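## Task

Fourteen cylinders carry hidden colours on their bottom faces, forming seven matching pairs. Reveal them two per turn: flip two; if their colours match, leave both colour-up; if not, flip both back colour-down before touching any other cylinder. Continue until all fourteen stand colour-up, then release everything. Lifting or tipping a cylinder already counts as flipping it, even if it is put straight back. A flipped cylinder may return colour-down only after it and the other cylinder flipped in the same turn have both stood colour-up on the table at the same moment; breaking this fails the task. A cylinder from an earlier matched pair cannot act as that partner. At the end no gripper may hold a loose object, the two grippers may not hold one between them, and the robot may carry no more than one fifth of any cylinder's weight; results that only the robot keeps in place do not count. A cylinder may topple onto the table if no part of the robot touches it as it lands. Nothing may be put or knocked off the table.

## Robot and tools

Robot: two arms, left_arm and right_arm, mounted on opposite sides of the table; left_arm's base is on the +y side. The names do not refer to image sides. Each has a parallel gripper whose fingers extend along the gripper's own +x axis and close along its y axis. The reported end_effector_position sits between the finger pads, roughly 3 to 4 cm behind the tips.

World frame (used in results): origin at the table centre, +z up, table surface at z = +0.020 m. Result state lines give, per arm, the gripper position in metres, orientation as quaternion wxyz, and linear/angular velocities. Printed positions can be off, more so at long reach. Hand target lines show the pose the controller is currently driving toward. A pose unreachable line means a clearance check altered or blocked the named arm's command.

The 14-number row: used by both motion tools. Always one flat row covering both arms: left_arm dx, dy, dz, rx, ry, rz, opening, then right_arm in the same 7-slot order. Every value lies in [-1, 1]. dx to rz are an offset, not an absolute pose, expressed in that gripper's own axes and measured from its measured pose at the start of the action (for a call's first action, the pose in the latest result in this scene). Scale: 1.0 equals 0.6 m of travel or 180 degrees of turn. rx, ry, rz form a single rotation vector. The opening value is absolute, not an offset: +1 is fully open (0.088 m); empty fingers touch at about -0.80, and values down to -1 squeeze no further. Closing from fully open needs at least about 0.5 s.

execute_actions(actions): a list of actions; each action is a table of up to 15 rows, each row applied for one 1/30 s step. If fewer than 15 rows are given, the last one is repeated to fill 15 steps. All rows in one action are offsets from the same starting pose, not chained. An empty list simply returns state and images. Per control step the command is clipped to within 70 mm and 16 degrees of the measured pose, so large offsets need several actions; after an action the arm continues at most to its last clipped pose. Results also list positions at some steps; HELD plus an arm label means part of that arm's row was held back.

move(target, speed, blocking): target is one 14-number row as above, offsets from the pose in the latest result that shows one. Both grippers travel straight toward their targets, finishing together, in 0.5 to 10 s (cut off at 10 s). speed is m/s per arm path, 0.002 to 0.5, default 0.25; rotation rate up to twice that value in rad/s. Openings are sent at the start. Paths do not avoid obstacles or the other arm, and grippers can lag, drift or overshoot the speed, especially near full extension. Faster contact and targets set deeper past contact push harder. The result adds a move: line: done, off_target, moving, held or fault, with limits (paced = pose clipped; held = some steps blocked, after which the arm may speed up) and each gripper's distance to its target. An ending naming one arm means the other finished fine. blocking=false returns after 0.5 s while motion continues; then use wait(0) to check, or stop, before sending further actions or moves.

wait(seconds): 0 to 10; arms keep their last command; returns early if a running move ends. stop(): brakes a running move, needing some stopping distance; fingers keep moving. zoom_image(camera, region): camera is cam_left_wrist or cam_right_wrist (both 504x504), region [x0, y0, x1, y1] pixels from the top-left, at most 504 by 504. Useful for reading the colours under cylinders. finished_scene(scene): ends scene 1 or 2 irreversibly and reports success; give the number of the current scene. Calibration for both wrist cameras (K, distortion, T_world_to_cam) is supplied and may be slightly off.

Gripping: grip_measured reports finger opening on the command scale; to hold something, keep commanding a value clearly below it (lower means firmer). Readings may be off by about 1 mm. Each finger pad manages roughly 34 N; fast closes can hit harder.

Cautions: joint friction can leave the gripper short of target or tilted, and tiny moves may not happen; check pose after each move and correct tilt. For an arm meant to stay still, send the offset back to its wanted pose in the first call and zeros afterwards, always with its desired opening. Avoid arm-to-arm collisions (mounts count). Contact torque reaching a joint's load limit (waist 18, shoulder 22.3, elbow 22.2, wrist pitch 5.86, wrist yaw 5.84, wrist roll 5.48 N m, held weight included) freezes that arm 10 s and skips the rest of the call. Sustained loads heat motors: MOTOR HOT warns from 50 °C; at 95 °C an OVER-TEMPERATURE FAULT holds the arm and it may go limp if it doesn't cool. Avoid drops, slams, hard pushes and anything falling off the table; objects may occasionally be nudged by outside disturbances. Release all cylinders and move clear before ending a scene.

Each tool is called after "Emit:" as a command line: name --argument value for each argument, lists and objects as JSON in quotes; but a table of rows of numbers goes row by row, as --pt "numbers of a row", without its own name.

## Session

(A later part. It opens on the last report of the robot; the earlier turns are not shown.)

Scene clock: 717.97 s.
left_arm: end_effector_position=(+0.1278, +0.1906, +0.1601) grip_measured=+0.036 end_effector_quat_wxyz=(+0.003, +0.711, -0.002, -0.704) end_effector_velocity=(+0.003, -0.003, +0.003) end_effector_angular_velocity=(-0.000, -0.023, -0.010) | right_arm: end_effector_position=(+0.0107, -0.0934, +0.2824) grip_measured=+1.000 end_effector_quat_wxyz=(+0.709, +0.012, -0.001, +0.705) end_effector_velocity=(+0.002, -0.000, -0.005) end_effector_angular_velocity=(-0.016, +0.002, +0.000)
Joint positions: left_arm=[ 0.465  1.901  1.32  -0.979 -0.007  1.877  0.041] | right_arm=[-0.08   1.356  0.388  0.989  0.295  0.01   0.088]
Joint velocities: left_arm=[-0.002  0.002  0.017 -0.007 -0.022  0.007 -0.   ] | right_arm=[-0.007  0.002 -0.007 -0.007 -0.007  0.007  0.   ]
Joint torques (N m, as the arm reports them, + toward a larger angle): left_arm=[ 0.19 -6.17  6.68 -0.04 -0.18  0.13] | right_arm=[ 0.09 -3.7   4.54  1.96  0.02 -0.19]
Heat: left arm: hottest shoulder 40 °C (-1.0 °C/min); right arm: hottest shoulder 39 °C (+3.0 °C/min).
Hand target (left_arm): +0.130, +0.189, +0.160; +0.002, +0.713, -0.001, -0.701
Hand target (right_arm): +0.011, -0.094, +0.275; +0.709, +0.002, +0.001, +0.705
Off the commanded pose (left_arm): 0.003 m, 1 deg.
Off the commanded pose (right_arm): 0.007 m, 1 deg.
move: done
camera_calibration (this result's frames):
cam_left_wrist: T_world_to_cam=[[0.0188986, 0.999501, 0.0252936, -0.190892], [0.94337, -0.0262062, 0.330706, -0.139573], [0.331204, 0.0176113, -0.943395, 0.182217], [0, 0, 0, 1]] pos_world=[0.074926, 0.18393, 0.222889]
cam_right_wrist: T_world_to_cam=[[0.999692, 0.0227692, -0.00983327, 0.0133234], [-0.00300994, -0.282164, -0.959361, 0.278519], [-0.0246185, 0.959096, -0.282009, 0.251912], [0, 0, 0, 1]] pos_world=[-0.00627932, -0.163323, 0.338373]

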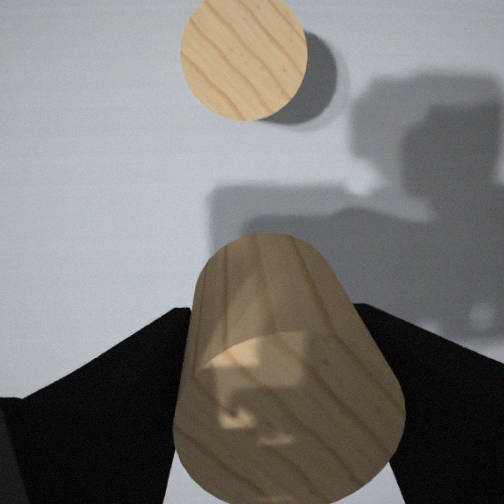

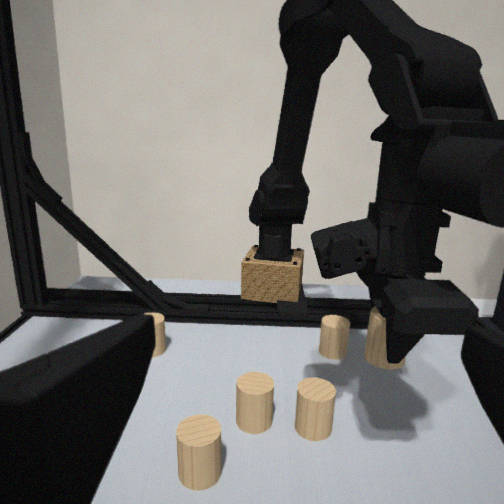

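Place, lift, move over cyan (-.007,.193).

Emit:
move --target '[0.157,0,-0.003,0,0,0,-0.3,0,0,0,0,0,0,1]' --speed 0.08

Emit:
execute_actions --actions '[[[0,0,0,0,0,0,0.5,0,0,0,0,0,0,1]]]'

Emit:
move --target '[-0.15,0,0,0,0,0,0.5,0,0,0,0,0,0,1]' --speed 0.15

Emit:
move --target '[0,0,0.228,0,0,0,0.5,0,0,0,0,0,0,1]' --speed 0.3

Scene clock: 722.37 s.
left_arm: end_effector_position=(+0.1306, +0.1885, +0.0718) grip_measured=+0.034 end_effector_quat_wxyz=(+0.007, +0.712, -0.004, -0.702) end_effector_velocity=(+0.001, -0.001, +0.000) end_effector_angular_velocity=(-0.005, -0.009, +0.005) | right_arm: end_effector_position=(+0.0107, -0.0935, +0.2823) grip_measured=+1.000 end_effector_quat_wxyz=(+0.709, +0.012, -0.001, +0.705) end_effector_velocity=(-0.002, -0.001, -0.005) end_effector_angular_velocity=(-0.021, -0.028, +0.009)
Joint positions: left_arm=[ 0.471  2.067  1.163 -0.648 -0.008  1.882  0.041] | right_arm=[-0.08   1.356  0.387  0.989  0.295  0.009  0.088]
Joint velocities: left_arm=[-0.002 -0.002 -0.002  0.007 -0.007 -0.007 -0.001] | right_arm=[ 0.002 -0.002 -0.002 -0.022 -0.007 -0.022  0.   ]
Joint torques (N m, as the arm reports them, + toward a larger angle): left_arm=[ 0.26 -5.83  4.22  0.89  0.08  0.12] | right_arm=[ 0.03 -4.75  5.82  1.81 -0.01  0.01]
Heat: left arm: hottest shoulder 40 °C (-1.0 °C/min); right arm: hottest shoulder 39 °C (+3.0 °C/min).
Hand target (left_arm): +0.131, +0.191, +0.066; +0.003, +0.711, -0.002, -0.704
Hand target (right_arm): +0.011, -0.093, +0.282; +0.709, +0.012, -0.001, +0.705
Off the commanded pose (left_arm): 0.006 m, 1 deg.
Off the commanded pose (right_arm): 0.000 m, 0 deg.
move: done
camera_calibration (this result's frames):
cam_left_wrist: T_world_to_cam=[[0.0176694, 0.999694, 0.0172955, -0.18594], [0.942246, -0.0224354, 0.33417, -0.113941], [0.334456, 0.010392, -0.942354, 0.0988334], [0, 0, 0, 1]] pos_world=[0.0775901, 0.1823, 0.134427]
cam_right_wrist: T_world_to_cam=[[0.999697, 0.0227585, -0.00935197, 0.0131686], [-0.00254206, -0.282517, -0.959259, 0.278289], [-0.0244733, 0.958992, -0.282374, 0.252019], [0, 0, 0, 1]] pos_world=[-0.00628947, -0.163362, 0.338238]

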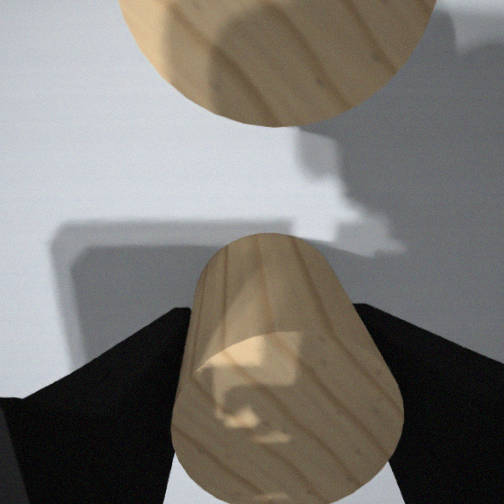

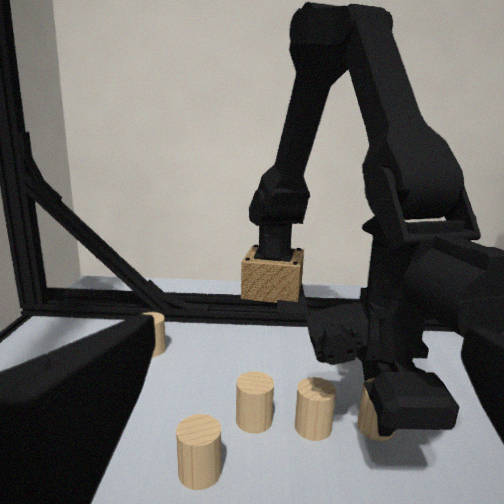

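Scene clock: 722.87 s.
left_arm: end_effector_position=(+0.1307, +0.1882, +0.0718) grip_measured=+0.493 end_effector_quat_wxyz=(+0.007, +0.712, -0.005, -0.702) end_effector_velocity=(+0.002, +0.003, +0.000) end_effector_angular_velocity=(+0.014, -0.019, -0.009) | right_arm: end_effector_position=(+0.0107, -0.0935, +0.2823) grip_measured=+1.000 end_effector_quat_wxyz=(+0.709, +0.012, -0.001, +0.705) end_effector_velocity=(-0.002, -0.000, +0.001) end_effector_angular_velocity=(+0.007, -0.020, +0.019)
Joint positions: left_arm=[ 0.471  2.067  1.163 -0.647 -0.008  1.882  0.063] | right_arm=[-0.08   1.356  0.387  0.989  0.295  0.009  0.088]
Joint velocities: left_arm=[-0.002 -0.002 -0.002 -0.007 -0.022  0.007  0.003] | right_arm=[-0.002 -0.002 -0.002  0.007 -0.022 -0.022  0.   ]
Joint torques (N m, as the arm reports them, + toward a larger angle): left_arm=[-0.14 -7.19  4.88  0.1   0.05 -0.02] | right_arm=[ 0.04 -4.68  5.81  1.83  0.02 -0.01]
Heat: left arm: hottest shoulder 40 °C (-1.0 °C/min); right arm: hottest shoulder 38 °C (+2.0 °C/min).
Hand target (left_arm): +0.131, +0.189, +0.072; +0.007, +0.712, -0.004, -0.702
Hand target (right_arm): +0.011, -0.094, +0.282; +0.709, +0.012, -0.001, +0.705
Off the commanded pose (left_arm): 0.000 m, 0 deg.
Off the commanded pose (right_arm): 0.000 m, 0 deg.
Step readings (end_effector_position):
0: left_arm (+0.1306, +0.1885, +0.0718) | right_arm (+0.0107, -0.0935, +0.2823)
1: left_arm (+0.1307, +0.1884, +0.0718) | right_arm (+0.0107, -0.0935, +0.2823)
2: left_arm (+0.1307, +0.1884, +0.0718) | right_arm (+0.0107, -0.0935, +0.2823)
4: left_arm (+0.1307, +0.1883, +0.0717) | right_arm (+0.0107, -0.0935, +0.2823)
8: left_arm (+0.1308, +0.1881, +0.0718) | right_arm (+0.0107, -0.0935, +0.2823)
15: end_effector_position above
camera_calibration (this result's frames):
cam_left_wrist: T_world_to_cam=[[0.0180427, 0.999711, 0.0158585, -0.185574], [0.942077, -0.0223112, 0.334652, -0.114083], [0.33491, 0.00890187, -0.942208, 0.099019], [0, 0, 0, 1]] pos_world=[0.0776608, 0.182094, 0.134418]
cam_right_wrist: T_world_to_cam=[[0.999697, 0.0227585, -0.00935197, 0.0131686], [-0.00254206, -0.282517, -0.959259, 0.278289], [-0.0244733, 0.958992, -0.282374, 0.252019], [0, 0, 0, 1]] pos_world=[-0.00628947, -0.163362, 0.338238]

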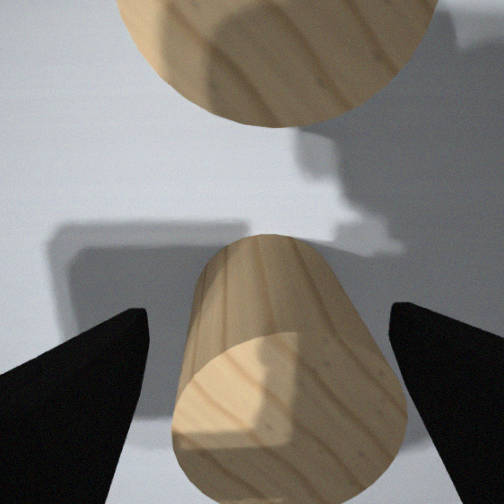

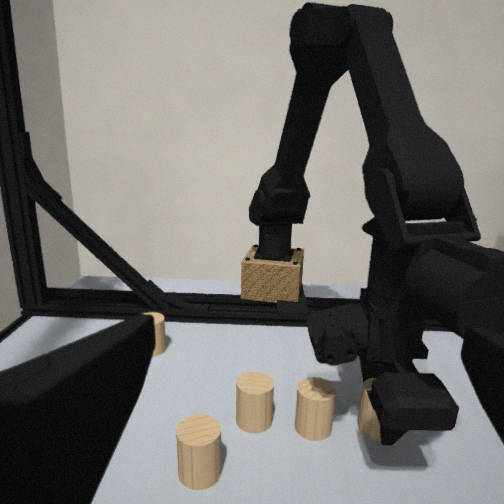

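Scene clock: 723.90 s.
left_arm: end_effector_position=(+0.1292, +0.1922, +0.1555) grip_measured=+0.500 end_effector_quat_wxyz=(+0.001, +0.710, +0.001, -0.704) end_effector_velocity=(-0.000, +0.001, +0.004) end_effector_angular_velocity=(+0.009, -0.005, +0.020) | right_arm: end_effector_position=(+0.0107, -0.0935, +0.2823) grip_measured=+1.000 end_effector_quat_wxyz=(+0.709, +0.012, -0.001, +0.705) end_effector_velocity=(+0.002, -0.000, -0.002) end_effector_angular_velocity=(-0.007, -0.009, -0.010)
Joint positions: left_arm=[ 0.47   1.909  1.311 -0.969 -0.008  1.882  0.063] | right_arm=[-0.08   1.356  0.387  0.989  0.295  0.009  0.088]
Joint velocities: left_arm=[-0.002 -0.002  0.012 -0.022 -0.007 -0.022 -0.   ] | right_arm=[-0.002 -0.002 -0.002 -0.007  0.007 -0.007  0.   ]
Joint torques (N m, as the arm reports them, + toward a larger angle): left_arm=[-0.26 -7.96  6.68 -0.01  0.07 -0.07] | right_arm=[ 0.02 -4.71  5.76  1.82  0.    0.  ]
Heat: left arm: hottest shoulder 41 °C (-1.0 °C/min); right arm: hottest shoulder 38 °C (+2.0 °C/min).
Hand target (left_arm): +0.129, +0.189, +0.162; +0.007, +0.712, -0.005, -0.702
Hand target (right_arm): +0.011, -0.094, +0.282; +0.709, +0.012, -0.001, +0.705
Off the commanded pose (left_arm): 0.007 m, 1 deg.
Off the commanded pose (right_arm): 0.000 m, 0 deg.
move: done
camera_calibration (this result's frames):
cam_left_wrist: T_world_to_cam=[[0.0185512, 0.999313, 0.0320771, -0.193335], [0.943829, -0.0280895, 0.32924, -0.138801], [0.329915, 0.0241675, -0.943701, 0.176291], [0, 0, 0, 1]] pos_world=[0.0764298, 0.185043, 0.218266]
cam_right_wrist: T_world_to_cam=[[0.999697, 0.0227585, -0.00935197, 0.0131686], [-0.00254206, -0.282517, -0.959259, 0.278289], [-0.0244733, 0.958992, -0.282374, 0.252019], [0, 0, 0, 1]] pos_world=[-0.00628947, -0.163362, 0.338238]

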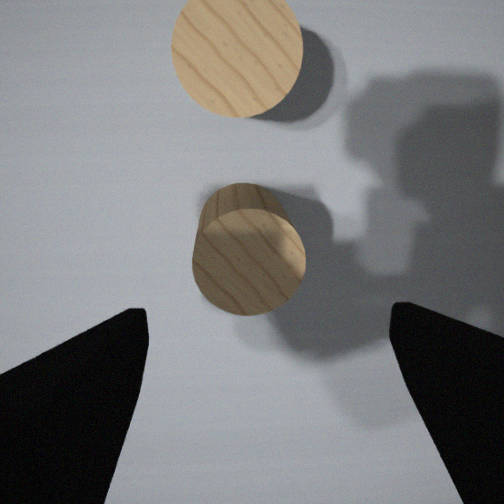

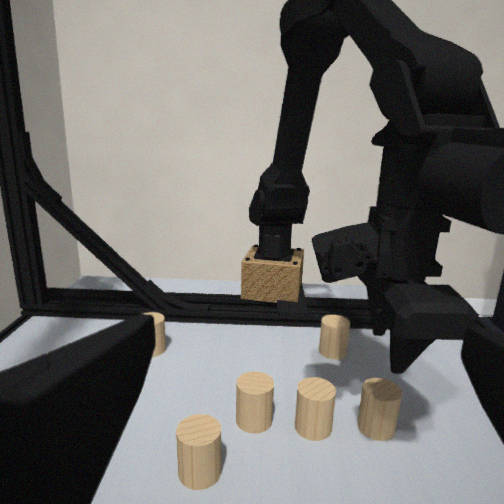

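Scene clock: 724.87 s.
left_arm: end_effector_position=(-0.0066, +0.1935, +0.1513) grip_measured=+0.500 end_effector_quat_wxyz=(-0.004, +0.709, +0.004, -0.705) end_effector_velocity=(-0.003, +0.002, +0.000) end_effector_angular_velocity=(+0.006, -0.008, +0.024) | right_arm: end_effector_position=(+0.0107, -0.0935, +0.2823) grip_measured=+1.000 end_effector_quat_wxyz=(+0.709, +0.012, -0.001, +0.705) end_effector_velocity=(+0.000, -0.001, -0.004) end_effector_angular_velocity=(-0.012, -0.026, +0.004)
Joint positions: left_arm=[ 0.068  1.866  1.234 -0.951 -0.005  1.481  0.063] | right_arm=[-0.08   1.356  0.387  0.989  0.295  0.009  0.088]
Joint velocities: left_arm=[-0.012 -0.002 -0.002 -0.007 -0.007 -0.037 -0.   ] | right_arm=[-0.002 -0.002 -0.007 -0.007 -0.007 -0.022  0.   ]
Joint torques (N m, as the arm reports them, + toward a larger angle): left_arm=[-0.35 -7.24  5.56  0.27  0.05 -0.09] | right_arm=[ 0.11 -4.67  5.82  1.81  0.   -0.02]
Heat: left arm: hottest shoulder 41 °C (-1.0 °C/min); right arm: hottest shoulder 38 °C (+2.0 °C/min).
Hand target (left_arm): -0.008, +0.192, +0.154; +0.000, +0.709, +0.002, -0.706
Hand target (right_arm): +0.011, -0.094, +0.282; +0.709, +0.012, -0.001, +0.705
Off the commanded pose (left_arm): 0.004 m, 1 deg.
Off the commanded pose (right_arm): 0.000 m, 0 deg.
move: done
camera_calibration (this result's frames):
cam_left_wrist: T_world_to_cam=[[0.0205566, 0.998811, 0.0441946, -0.193772], [0.944725, -0.0338729, 0.32611, -0.00764163], [0.32722, 0.035048, -0.944298, 0.215047], [0, 0, 0, 1]] pos_world=[-0.0591652, 0.185746, 0.214125]
cam_right_wrist: T_world_to_cam=[[0.999697, 0.0227585, -0.00935197, 0.0131686], [-0.00254206, -0.282517, -0.959259, 0.278289], [-0.0244733, 0.958992, -0.282374, 0.252019], [0, 0, 0, 1]] pos_world=[-0.00628947, -0.163362, 0.338238]

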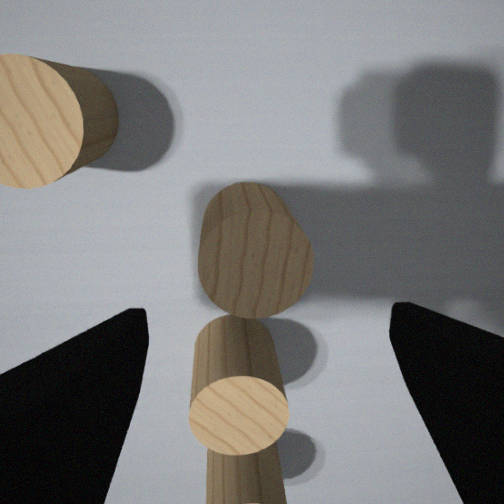

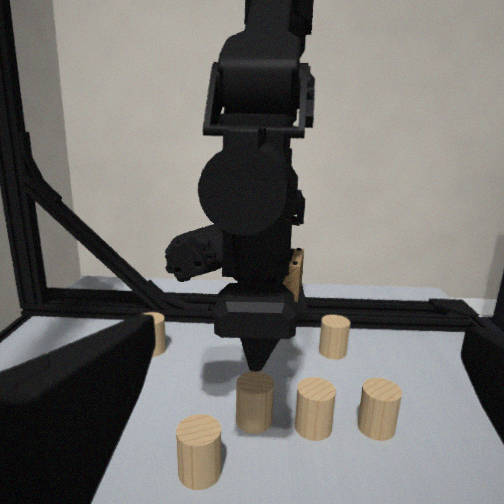

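Emit:
move --target '[0.139,0,0,0,0,0,0.5,0,0,0,0,0,0,1]' --speed 0.08

Emit:
execute_actions --actions '[[[0,0,0,0,0,0,-0.3,0,0,0,0,0,0,1]],[[0,0,0,0,0,0,-0.3,0,0,0,0,0,0,1]]]'

Emit:
move --target '[-0.13,0,0,0,0,0,-0.3,0,0,0,0,0,0,1]' --speed 0.15

Emit:
move --target '[-0.24,0.29,-0.031,0,0,0.505,-0.3,0,0,0,0,0,0,1]' --speed 0.3

Scene clock: 729.60 s.
left_arm: end_effector_position=(-0.0065, +0.1929, +0.0716) grip_measured=+0.500 end_effector_quat_wxyz=(-0.000, +0.709, +0.002, -0.705) end_effector_velocity=(-0.002, -0.002, +0.002) end_effector_angular_velocity=(-0.012, +0.008, +0.005) | right_arm: end_effector_position=(+0.0107, -0.0935, +0.2823) grip_measured=+1.000 end_effector_quat_wxyz=(+0.709, +0.012, -0.001, +0.705) end_effector_velocity=(-0.000, -0.000, -0.002) end_effector_angular_velocity=(-0.007, -0.024, +0.004)
Joint positions: left_arm=[ 0.068  2.019  1.086 -0.64  -0.005  1.48   0.063] | right_arm=[-0.08   1.356  0.387  0.989  0.295  0.009  0.088]
Joint velocities: left_arm=[-0.002 -0.007 -0.002  0.007  0.007 -0.007 -0.   ] | right_arm=[-0.002 -0.002 -0.002 -0.007 -0.007 -0.022  0.   ]
Joint torques (N m, as the arm reports them, + toward a larger angle): left_arm=[ 0.21 -6.    4.17  0.41  0.01  0.11] | right_arm=[ 0.08 -4.69  5.8   1.82 -0.01  0.  ]
Heat: left arm: hottest shoulder 41 °C (+0.0 °C/min); right arm: hottest shoulder 38 °C (+2.0 °C/min).
Hand target (left_arm): -0.005, +0.195, +0.068; -0.004, +0.709, +0.005, -0.705
Hand target (right_arm): +0.011, -0.094, +0.282; +0.709, +0.012, -0.001, +0.705
Off the commanded pose (left_arm): 0.004 m, 1 deg.
Off the commanded pose (right_arm): 0.000 m, 0 deg.
move: done
camera_calibration (this result's frames):
cam_left_wrist: T_world_to_cam=[[0.019064, 0.999203, 0.0350623, -0.189037], [0.945035, -0.0294573, 0.325641, 0.0174417], [0.326414, 0.026927, -0.944843, 0.141404], [0, 0, 0, 1]] pos_world=[-0.0590354, 0.185593, 0.134553]
cam_right_wrist: T_world_to_cam=[[0.999697, 0.0227585, -0.00935197, 0.0131686], [-0.00254206, -0.282517, -0.959259, 0.278289], [-0.0244733, 0.958992, -0.282374, 0.252019], [0, 0, 0, 1]] pos_world=[-0.00628947, -0.163362, 0.338238]

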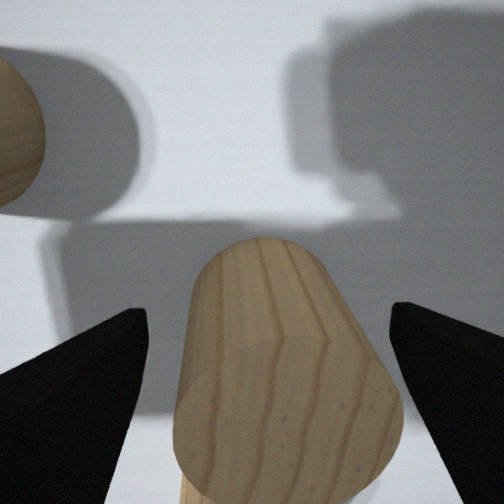

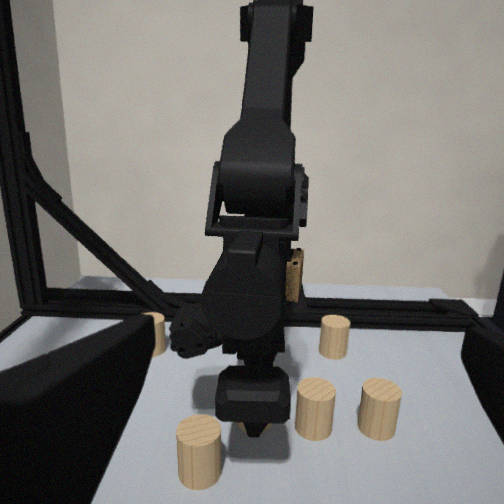

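Scene clock: 730.60 s.
left_arm: end_effector_position=(-0.0065, +0.1927, +0.0716) grip_measured=+0.038 end_effector_quat_wxyz=(+0.000, +0.709, +0.001, -0.705) end_effector_velocity=(-0.001, +0.005, +0.000) end_effector_angular_velocity=(+0.021, -0.009, +0.015) | right_arm: end_effector_position=(+0.0107, -0.0935, +0.2823) grip_measured=+1.000 end_effector_quat_wxyz=(+0.709, +0.012, -0.001, +0.705) end_effector_velocity=(-0.002, -0.001, -0.002) end_effector_angular_velocity=(-0.007, -0.024, +0.009)
Joint positions: left_arm=[ 0.068  2.019  1.086 -0.64  -0.005  1.48   0.041] | right_arm=[-0.08   1.356  0.387  0.989  0.295  0.009  0.088]
Joint velocities: left_arm=[-0.007 -0.002 -0.002 -0.022 -0.007 -0.022 -0.   ] | right_arm=[ 0.002 -0.002 -0.002 -0.007 -0.007 -0.022  0.   ]
Joint torques (N m, as the arm reports them, + toward a larger angle): left_arm=[-0.05 -6.78  4.8   0.19  0.05  0.  ] | right_arm=[ 0.08 -4.69  5.84  1.82  0.    0.  ]
Heat: left arm: hottest shoulder 41 °C (+0.0 °C/min); right arm: hottest shoulder 38 °C (+1.0 °C/min).
Hand target (left_arm): -0.007, +0.193, +0.072; +0.000, +0.709, +0.001, -0.705
Hand target (right_arm): +0.011, -0.094, +0.282; +0.709, +0.012, -0.001, +0.705
Off the commanded pose (left_arm): 0.000 m, 0 deg.
Off the commanded pose (right_arm): 0.000 m, 0 deg.
Step readings (end_effector_position; steps 1 to 15: 1st action; 16 to 30: 2nd action):
0: left_arm (-0.0065, +0.1929, +0.0716) | right_arm (+0.0107, -0.0935, +0.2823)
1: left_arm (-0.0065, +0.1929, +0.0716) | right_arm (+0.0107, -0.0935, +0.2823)
2: left_arm (-0.0065, +0.1929, +0.0716) | right_arm (+0.0107, -0.0935, +0.2823)
4: left_arm (-0.0065, +0.1928, +0.0716) | right_arm (+0.0107, -0.0935, +0.2823)
8: left_arm (-0.0065, +0.1927, +0.0716) | right_arm (+0.0107, -0.0935, +0.2823)
15: left_arm (-0.0065, +0.1927, +0.0716) | right_arm (+0.0107, -0.0935, +0.2823)
16: left_arm (-0.0065, +0.1927, +0.0716) | right_arm (+0.0107, -0.0935, +0.2823)
17: left_arm (-0.0065, +0.1927, +0.0716) | right_arm (+0.0107, -0.0935, +0.2823)
19: left_arm (-0.0065, +0.1927, +0.0716) | right_arm (+0.0107, -0.0935, +0.2823)
23: left_arm (-0.0065, +0.1927, +0.0716) | right_arm (+0.0107, -0.0935, +0.2823)
30: end_effector_position above
camera_calibration (this result's frames):
cam_left_wrist: T_world_to_cam=[[0.0194476, 0.999222, 0.0343034, -0.188818], [0.945046, -0.029571, 0.325598, 0.0174758], [0.32636, 0.0260862, -0.944886, 0.141577], [0, 0, 0, 1]] pos_world=[-0.0590486, 0.185495, 0.134562]
cam_right_wrist: T_world_to_cam=[[0.999697, 0.0227585, -0.00935197, 0.0131686], [-0.00254206, -0.282517, -0.959259, 0.278289], [-0.0244733, 0.958992, -0.282374, 0.252019], [0, 0, 0, 1]] pos_world=[-0.00628947, -0.163362, 0.338238]

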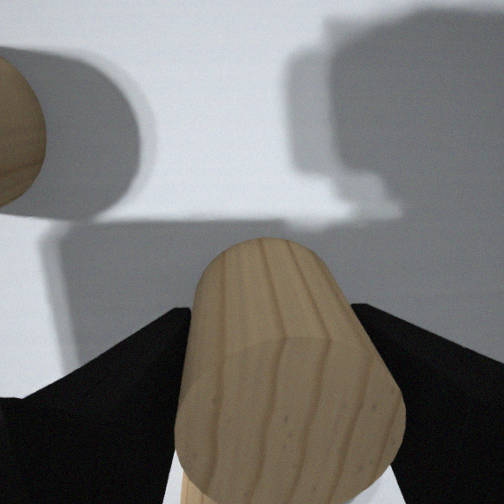

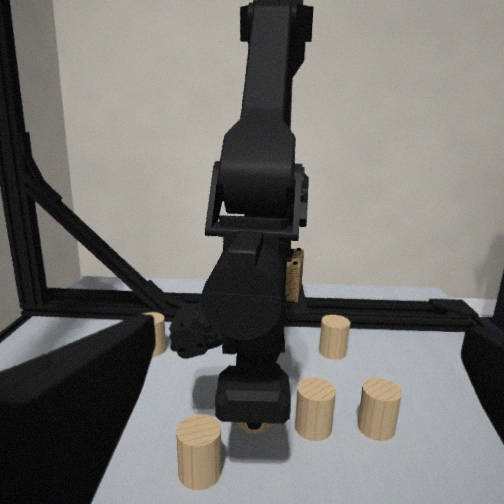

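Scene clock: 731.57 s.
left_arm: end_effector_position=(-0.0064, +0.1957, +0.1430) grip_measured=+0.037 end_effector_quat_wxyz=(-0.007, +0.709, +0.008, -0.705) end_effector_velocity=(+0.004, -0.001, +0.002) end_effector_angular_velocity=(-0.004, -0.022, +0.009) | right_arm: end_effector_position=(+0.0107, -0.0935, +0.2823) grip_measured=+1.000 end_effector_quat_wxyz=(+0.709, +0.012, -0.001, +0.705) end_effector_velocity=(-0.000, -0.000, -0.005) end_effector_angular_velocity=(-0.021, +0.001, +0.005)
Joint positions: left_arm=[ 0.068  1.878  1.214 -0.929 -0.005  1.48   0.041] | right_arm=[-0.08   1.356  0.387  0.989  0.295  0.009  0.088]
Joint velocities: left_arm=[ 0.002 -0.002  0.007 -0.007 -0.022 -0.007 -0.   ] | right_arm=[-0.002 -0.002 -0.002 -0.022 -0.007  0.007  0.   ]
Joint torques (N m, as the arm reports them, + toward a larger angle): left_arm=[-0.15 -7.81  6.6  -0.09  0.05 -0.06] | right_arm=[ 0.1  -4.74  5.82  1.81 -0.01 -0.02]
Heat: left arm: hottest shoulder 41 °C (+0.0 °C/min); right arm: hottest shoulder 38 °C (+1.0 °C/min).
Hand target (left_arm): -0.008, +0.192, +0.149; -0.000, +0.709, +0.001, -0.705
Hand target (right_arm): +0.011, -0.094, +0.282; +0.709, +0.012, -0.001, +0.705
Off the commanded pose (left_arm): 0.007 m, 1 deg.
Off the commanded pose (right_arm): 0.000 m, 0 deg.
move: done
camera_calibration (this result's frames):
cam_left_wrist: T_world_to_cam=[[0.0197527, 0.998362, 0.0536931, -0.196842], [0.944471, -0.0362509, 0.32659, -0.00466388], [0.328001, 0.0442606, -0.94364, 0.205224], [0, 0, 0, 1]] pos_world=[-0.0590206, 0.187267, 0.20575]
cam_right_wrist: T_world_to_cam=[[0.999697, 0.0227585, -0.00935197, 0.0131686], [-0.00254206, -0.282517, -0.959259, 0.278289], [-0.0244733, 0.958992, -0.282374, 0.252019], [0, 0, 0, 1]] pos_world=[-0.00628947, -0.163362, 0.338238]

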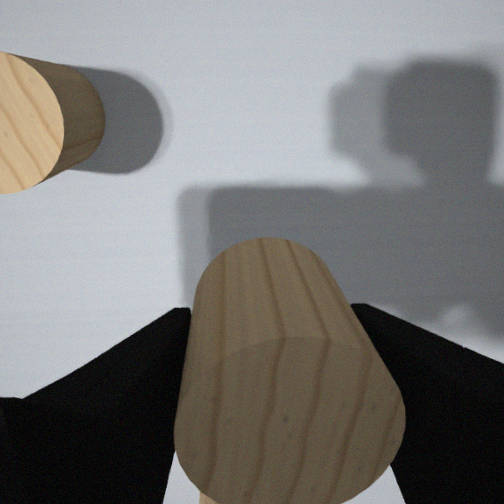

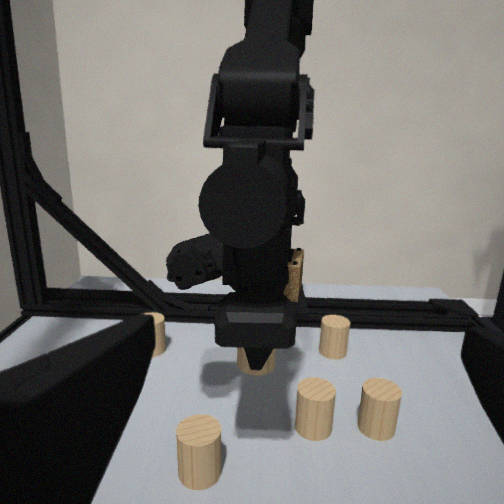

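Scene clock: 734.73 s.
left_arm: end_effector_position=(+0.0102, +0.0219, +0.2813) grip_measured=+0.035 end_effector_quat_wxyz=(+0.493, +0.506, -0.499, -0.502) end_effector_velocity=(-0.000, +0.001, -0.007) end_effector_angular_velocity=(+0.012, +0.007, +0.005) | right_arm: end_effector_position=(+0.0107, -0.0935, +0.2823) grip_measured=+1.000 end_effector_quat_wxyz=(+0.709, +0.012, -0.001, +0.705) end_effector_velocity=(-0.000, -0.000, -0.005) end_effector_angular_velocity=(-0.021, -0.028, +0.004)
Joint positions: left_arm=[ 0.124  1.887  0.857  1.014 -0.031  1.579  0.041] | right_arm=[-0.08   1.356  0.387  0.989  0.295  0.009  0.088]
Joint velocities: left_arm=[-0.002  0.012 -0.007  0.007 -0.007 -0.007 -0.   ] | right_arm=[-0.002 -0.002 -0.002 -0.022 -0.007 -0.022  0.   ]
Joint torques (N m, as the arm reports them, + toward a larger angle): left_arm=[ 0.15 -6.43  7.12  2.11  0.21  0.05] | right_arm=[ 0.05 -4.7   5.81  1.81  0.   -0.01]
Heat: left arm: hottest shoulder 41 °C (+1.0 °C/min); right arm: hottest shoulder 37 °C (-1.0 °C/min).
Hand target (left_arm): +0.010, +0.019, +0.284; +0.494, +0.503, -0.503, -0.500
Hand target (right_arm): +0.011, -0.094, +0.282; +0.709, +0.012, -0.001, +0.705
Off the commanded pose (left_arm): 0.004 m, 1 deg.
Off the commanded pose (right_arm): 0.000 m, 0 deg.
move: done
camera_calibration (this result's frames):
cam_left_wrist: T_world_to_cam=[[0.0304275, 0.0481554, -0.998376, 0.285583], [0.946844, 0.31864, 0.0442261, -0.0001777], [0.320252, -0.946652, -0.0359002, 0.104378], [0, 0, 0, 1]] pos_world=[-0.0419485, 0.0851136, 0.288875]
cam_right_wrist: T_world_to_cam=[[0.999697, 0.0227585, -0.00935197, 0.0131686], [-0.00254206, -0.282517, -0.959259, 0.278289], [-0.0244733, 0.958992, -0.282374, 0.252019], [0, 0, 0, 1]] pos_world=[-0.00628947, -0.163362, 0.338238]

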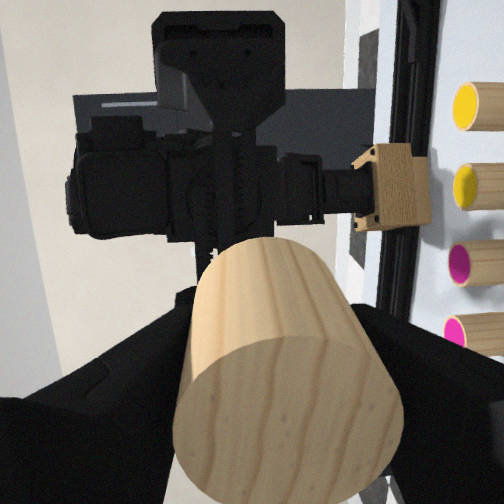

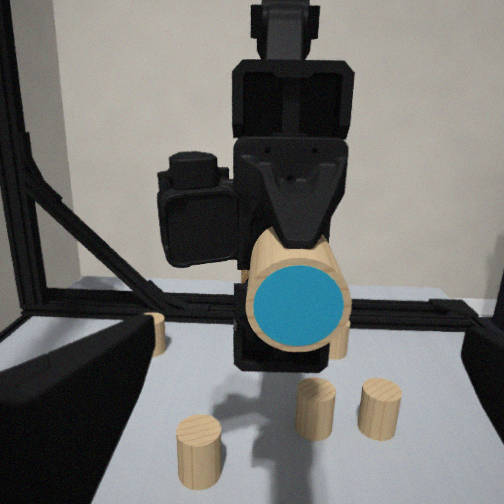

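Emit:
move --target '[0,0,0,0,0,0,-0.3,0.127,-0.001,-0.011,-0.005,0.007,0,1]' --speed 0.1

Emit:
execute_actions --actions '[[[0,0,0,0,0,0,-0.3,0,0,0,0,0,0,-0.3]],[[0,0,0,0,0,0,-0.3,0,0,0,0,0,0,-0.3]],[[0,0,0,0,0,0,1,0,0,0,0,0,0,-0.3]]]'

Emit:
move --target '[-0.1,0,0,0,0,0,1,-0.1,0,0,0,0,0,-0.3]' --speed 0.2

Emit:
move --target '[-0.063,-0.203,0.116,0,0,-0.492,0.5,-0.318,0.193,-0.208,0,0.505,0,-0.3]' --speed 0.3

Scene clock: 739.60 s.
left_arm: end_effector_position=(+0.0104, +0.0217, +0.2811) grip_measured=+0.033 end_effector_quat_wxyz=(+0.493, +0.506, -0.499, -0.502) end_effector_velocity=(+0.000, +0.001, -0.001) end_effector_angular_velocity=(+0.007, +0.007, -0.005) | right_arm: end_effector_position=(+0.0116, -0.0207, +0.2784) grip_measured=+1.000 end_effector_quat_wxyz=(+0.710, +0.003, +0.002, +0.705) end_effector_velocity=(+0.002, +0.002, +0.000) end_effector_angular_velocity=(-0.002, +0.007, +0.000)
Joint positions: left_arm=[ 0.125  1.888  0.857  1.015 -0.03   1.579  0.041] | right_arm=[-0.154  1.643  0.645  0.999  0.221  0.006  0.088]
Joint velocities: left_arm=[ 0.002 -0.002 -0.002 -0.007  0.007 -0.007 -0.   ] | right_arm=[-0.007  0.002  0.007 -0.007 -0.007  0.007  0.   ]
Joint torques (N m, as the arm reports them, + toward a larger angle): left_arm=[-0.16 -7.16  5.81  1.67 -0.01 -0.05] | right_arm=[-0.24 -5.75  7.09  1.61 -0.12 -0.19]
Heat: left arm: hottest shoulder 41 °C (+1.0 °C/min); right arm: hottest shoulder 37 °C (-3.0 °C/min).
Hand target (left_arm): +0.010, +0.022, +0.281; +0.493, +0.506, -0.499, -0.502
Hand target (right_arm): +0.012, -0.017, +0.277; +0.709, -0.001, +0.001, +0.705
Off the commanded pose (left_arm): 0.000 m, 0 deg.
Off the commanded pose (right_arm): 0.004 m, 0 deg.
move: done
camera_calibration (this result's frames):
cam_left_wrist: T_world_to_cam=[[0.0304214, 0.0481556, -0.998376, 0.285358], [0.946844, 0.31864, 0.0442204, -0.000237533], [0.320252, -0.946652, -0.0359023, 0.104183], [0, 0, 0, 1]] pos_world=[-0.0418209, 0.0849591, 0.288646]
cam_right_wrist: T_world_to_cam=[[0.99976, 0.0218697, -0.00134122, 0.00832244], [0.00527545, -0.299672, -0.954028, 0.293201], [-0.0212663, 0.953792, -0.299715, 0.185832], [0, 0, 0, 1]] pos_world=[-0.00591526, -0.0895631, 0.33543]

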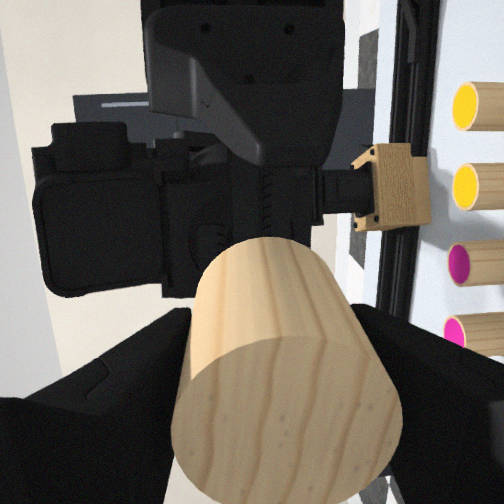

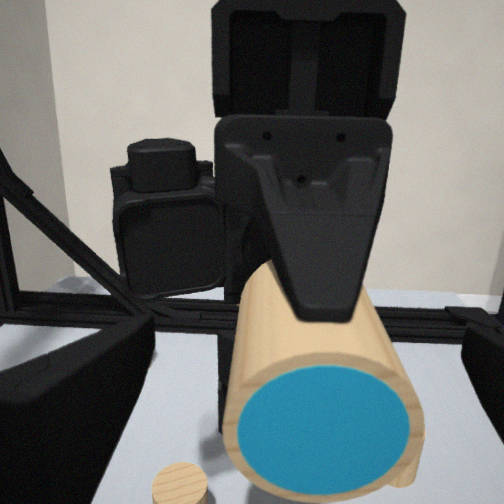

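Scene clock: 741.10 s.
left_arm: end_effector_position=(+0.0105, +0.0217, +0.2811) grip_measured=+1.000 end_effector_quat_wxyz=(+0.494, +0.506, -0.498, -0.502) end_effector_velocity=(-0.000, +0.001, +0.001) end_effector_angular_velocity=(+0.002, +0.022, +0.005) | right_arm: end_effector_position=(+0.0113, -0.0207, +0.2782) grip_measured=+0.024 end_effector_quat_wxyz=(+0.709, +0.002, +0.002, +0.705) end_effector_velocity=(+0.002, -0.001, -0.000) end_effector_angular_velocity=(+0.002, -0.021, -0.010)
Joint positions: left_arm=[ 0.125  1.888  0.857  1.015 -0.031  1.579  0.088] | right_arm=[-0.154  1.643  0.645  0.999  0.221  0.006  0.04 ]
Joint velocities: left_arm=[-0.002 -0.007 -0.002 -0.007 -0.007 -0.022  0.   ] | right_arm=[-0.002 -0.002 -0.007  0.007  0.007 -0.022 -0.   ]
Joint torques (N m, as the arm reports them, + toward a larger angle): left_arm=[-0.03 -7.06  6.    1.75  0.01 -0.04] | right_arm=[ 0.07 -6.89  5.74  1.83  0.01 -0.02]
Heat: left arm: hottest shoulder 41 °C (+1.0 °C/min); right arm: hottest shoulder 37 °C (-3.0 °C/min).
Hand target (left_arm): +0.010, +0.022, +0.281; +0.494, +0.506, -0.498, -0.502
Hand target (right_arm): +0.011, -0.021, +0.278; +0.709, +0.002, +0.002, +0.705
Off the commanded pose (left_arm): 0.000 m, 0 deg.
Off the commanded pose (right_arm): 0.000 m, 0 deg.
Step readings (end_effector_position; steps 1 to 15: 1st action; 16 to 30: 2nd action; 31 to 45: 3rd action):
0: left_arm (+0.0104, +0.0217, +0.2811) | right_arm (+0.0116, -0.0207, +0.2784)
1: left_arm (+0.0104, +0.0217, +0.2811) | right_arm (+0.0116, -0.0207, +0.2782)
2: left_arm (+0.0104, +0.0217, +0.2811) | right_arm (+0.0116, -0.0207, +0.2782)
4: left_arm (+0.0104, +0.0217, +0.2811) | right_arm (+0.0116, -0.0207, +0.2782)
8: left_arm (+0.0104, +0.0217, +0.2811) | right_arm (+0.0116, -0.0207, +0.2782)
15: left_arm (+0.0105, +0.0217, +0.2811) | right_arm (+0.0115, -0.0207, +0.2782)
16: left_arm (+0.0105, +0.0217, +0.2811) | right_arm (+0.0115, -0.0207, +0.2782)
17: left_arm (+0.0105, +0.0217, +0.2811) | right_arm (+0.0113, -0.0207, +0.2782)
19: left_arm (+0.0105, +0.0217, +0.2811) | right_arm (+0.0113, -0.0207, +0.2782)
23: left_arm (+0.0105, +0.0217, +0.2811) | right_arm (+0.0113, -0.0207, +0.2782)
30: left_arm (+0.0105, +0.0217, +0.2811) | right_arm (+0.0113, -0.0207, +0.2782)
31: left_arm (+0.0105, +0.0217, +0.2811) | right_arm (+0.0113, -0.0207, +0.2782)
32: left_arm (+0.0105, +0.0217, +0.2811) | right_arm (+0.0113, -0.0207, +0.2782)
34: left_arm (+0.0105, +0.0217, +0.2812) | right_arm (+0.0113, -0.0207, +0.2782)
38: left_arm (+0.0105, +0.0217, +0.2812) | right_arm (+0.0113, -0.0207, +0.2782)
45: end_effector_position above
camera_calibration (this result's frames):
cam_left_wrist: T_world_to_cam=[[0.0303968, 0.0481784, -0.998376, 0.285354], [0.9466, 0.319362, 0.0442318, -0.000362511], [0.320974, -0.946407, -0.0358981, 0.104132], [0, 0, 0, 1]] pos_world=[-0.0417544, 0.0849191, 0.288645]
cam_right_wrist: T_world_to_cam=[[0.999734, 0.0230134, -0.001268, 0.00861313], [0.00569644, -0.300021, -0.953916, 0.293011], [-0.0223333, 0.953655, -0.300072, 0.185876], [0, 0, 0, 1]] pos_world=[-0.00612874, -0.0895506, 0.335295]

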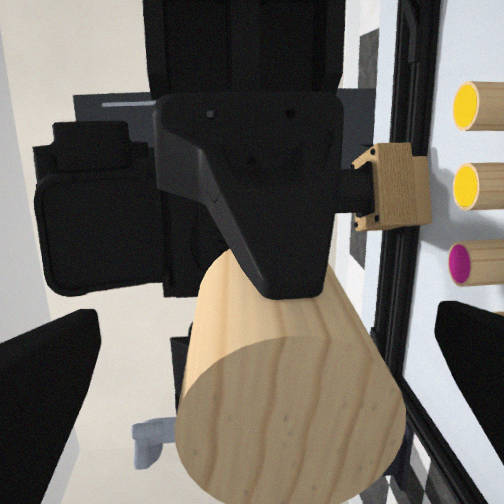

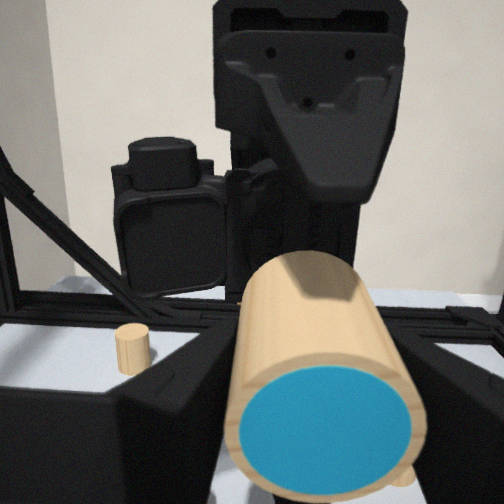

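Scene clock: 742.00 s.
left_arm: end_effector_position=(+0.0103, +0.0795, +0.2791) grip_measured=+1.000 end_effector_quat_wxyz=(+0.490, +0.507, -0.497, -0.505) end_effector_velocity=(+0.000, +0.003, -0.001) end_effector_angular_velocity=(+0.007, +0.007, +0.005) | right_arm: end_effector_position=(+0.0108, -0.0774, +0.2800) grip_measured=+0.024 end_effector_quat_wxyz=(+0.709, +0.004, +0.001, +0.705) end_effector_velocity=(-0.001, -0.003, -0.005) end_effector_angular_velocity=(-0.021, -0.013, +0.010)
Joint positions: left_arm=[ 0.12   1.709  0.615  1.069 -0.032  1.579  0.088] | right_arm=[-0.101  1.423  0.442  0.986  0.273  0.006  0.04 ]
Joint velocities: left_arm=[-0.002 -0.012 -0.012 -0.007 -0.007 -0.007  0.   ] | right_arm=[ 0.002 -0.012 -0.012 -0.022 -0.007 -0.007 -0.   ]
Joint torques (N m, as the arm reports them, + toward a larger angle): left_arm=[-0.21 -6.86  5.01  2.05 -0.21 -0.02] | right_arm=[ 0.31 -6.17  4.26  1.69  0.14 -0.01]
Heat: left arm: hottest shoulder 41 °C (+1.0 °C/min); right arm: hottest shoulder 37 °C (-4.0 °C/min).
Hand target (left_arm): +0.010, +0.082, +0.282; +0.493, +0.506, -0.499, -0.502
Hand target (right_arm): +0.011, -0.081, +0.278; +0.709, +0.003, +0.002, +0.705
Off the commanded pose (left_arm): 0.004 m, 1 deg.
Off the commanded pose (right_arm): 0.004 m, 0 deg.
move: done
camera_calibration (this result's frames):
cam_left_wrist: T_world_to_cam=[[0.0309229, 0.0568131, -0.997906, 0.279709], [0.947796, 0.315347, 0.0473235, -0.0191192], [0.317375, -0.947274, -0.0440957, 0.161151], [0, 0, 0, 1]] pos_world=[-0.0416738, 0.142793, 0.287134]
cam_right_wrist: T_world_to_cam=[[0.999714, 0.0237834, -0.00230107, 0.0107806], [0.00484722, -0.296158, -0.955127, 0.278395], [-0.0233976, 0.954843, -0.296189, 0.239485], [0, 0, 0, 1]] pos_world=[-0.00652357, -0.146478, 0.33686]

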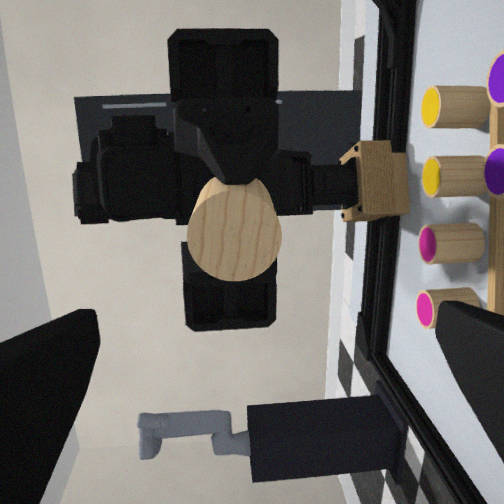

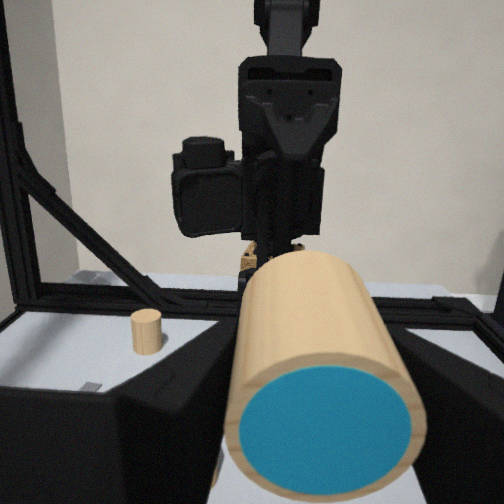

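Scene clock: 745.10 s.
left_arm: end_effector_position=(-0.0559, +0.1209, +0.1580) grip_measured=+0.500 end_effector_quat_wxyz=(+0.002, +0.710, -0.001, -0.704) end_effector_velocity=(+0.000, +0.001, +0.006) end_effector_angular_velocity=(+0.010, -0.010, +0.005) | right_arm: end_effector_position=(-0.1032, -0.2677, +0.1539) grip_measured=+0.024 end_effector_quat_wxyz=(+0.500, -0.500, +0.504, +0.496) end_effector_velocity=(-0.002, -0.003, +0.000) end_effector_angular_velocity=(-0.020, +0.011, +0.024)
Joint positions: left_arm=[-0.039  2.132  1.65  -1.086 -0.01   1.373  0.063] | right_arm=[ 0.382  1.565  1.001 -1.014 -0.005  0.759  0.04 ]
Joint velocities: left_arm=[-0.002  0.002  0.027 -0.037 -0.007 -0.007  0.   ] | right_arm=[ 0.002  0.002  0.002 -0.007 -0.022 -0.022  0.   ]
Joint torques (N m, as the arm reports them, + toward a larger angle): left_arm=[-0.14 -7.37  6.85  0.    0.24 -0.07] | right_arm=[ 0.19 -4.71  6.89 -0.09 -0.1   0.08]
Heat: left arm: hottest shoulder 41 °C (+2.0 °C/min); right arm: hottest shoulder 37 °C (-3.0 °C/min).
Hand target (left_arm): -0.058, +0.120, +0.157; +0.001, +0.708, +0.001, -0.706
Hand target (right_arm): -0.106, -0.267, +0.154; +0.500, -0.500, +0.506, +0.494
Off the commanded pose (left_arm): 0.002 m, 0 deg.
Off the commanded pose (right_arm): 0.004 m, 1 deg.
move: done
camera_calibration (this result's frames):
cam_left_wrist: T_world_to_cam=[[0.0200862, 0.999416, 0.0276612, -0.11796], [0.943713, -0.0280883, 0.329571, 0.033025], [0.330155, 0.0194844, -0.943725, 0.242081], [0, 0, 0, 1]] pos_world=[-0.108721, 0.114102, 0.220836]
cam_right_wrist: T_world_to_cam=[[0.999584, -0.00390378, -0.0285838, 0.125557], [0.00509342, -0.951357, 0.308049, -0.267684], [-0.0283959, -0.308066, -0.950941, 0.143353], [0, 0, 0, 1]] pos_world=[-0.12007, -0.210011, 0.222369]

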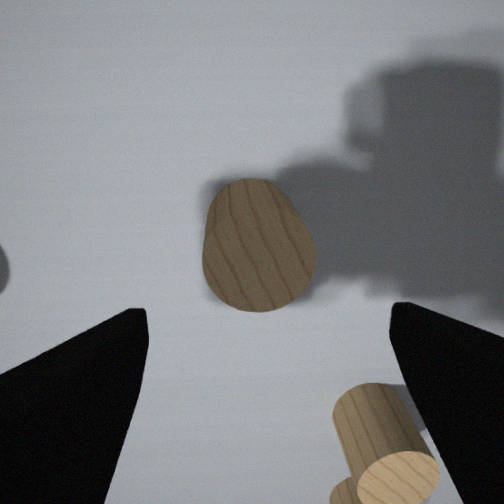

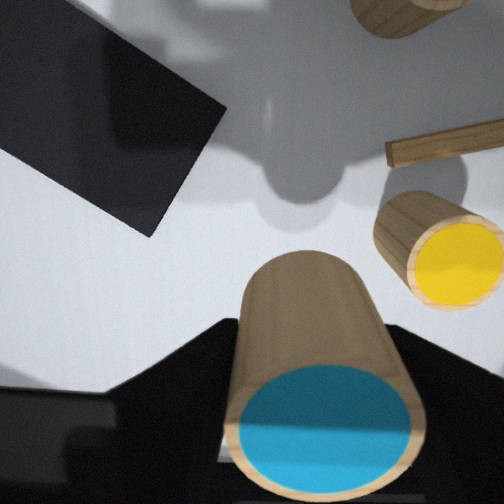

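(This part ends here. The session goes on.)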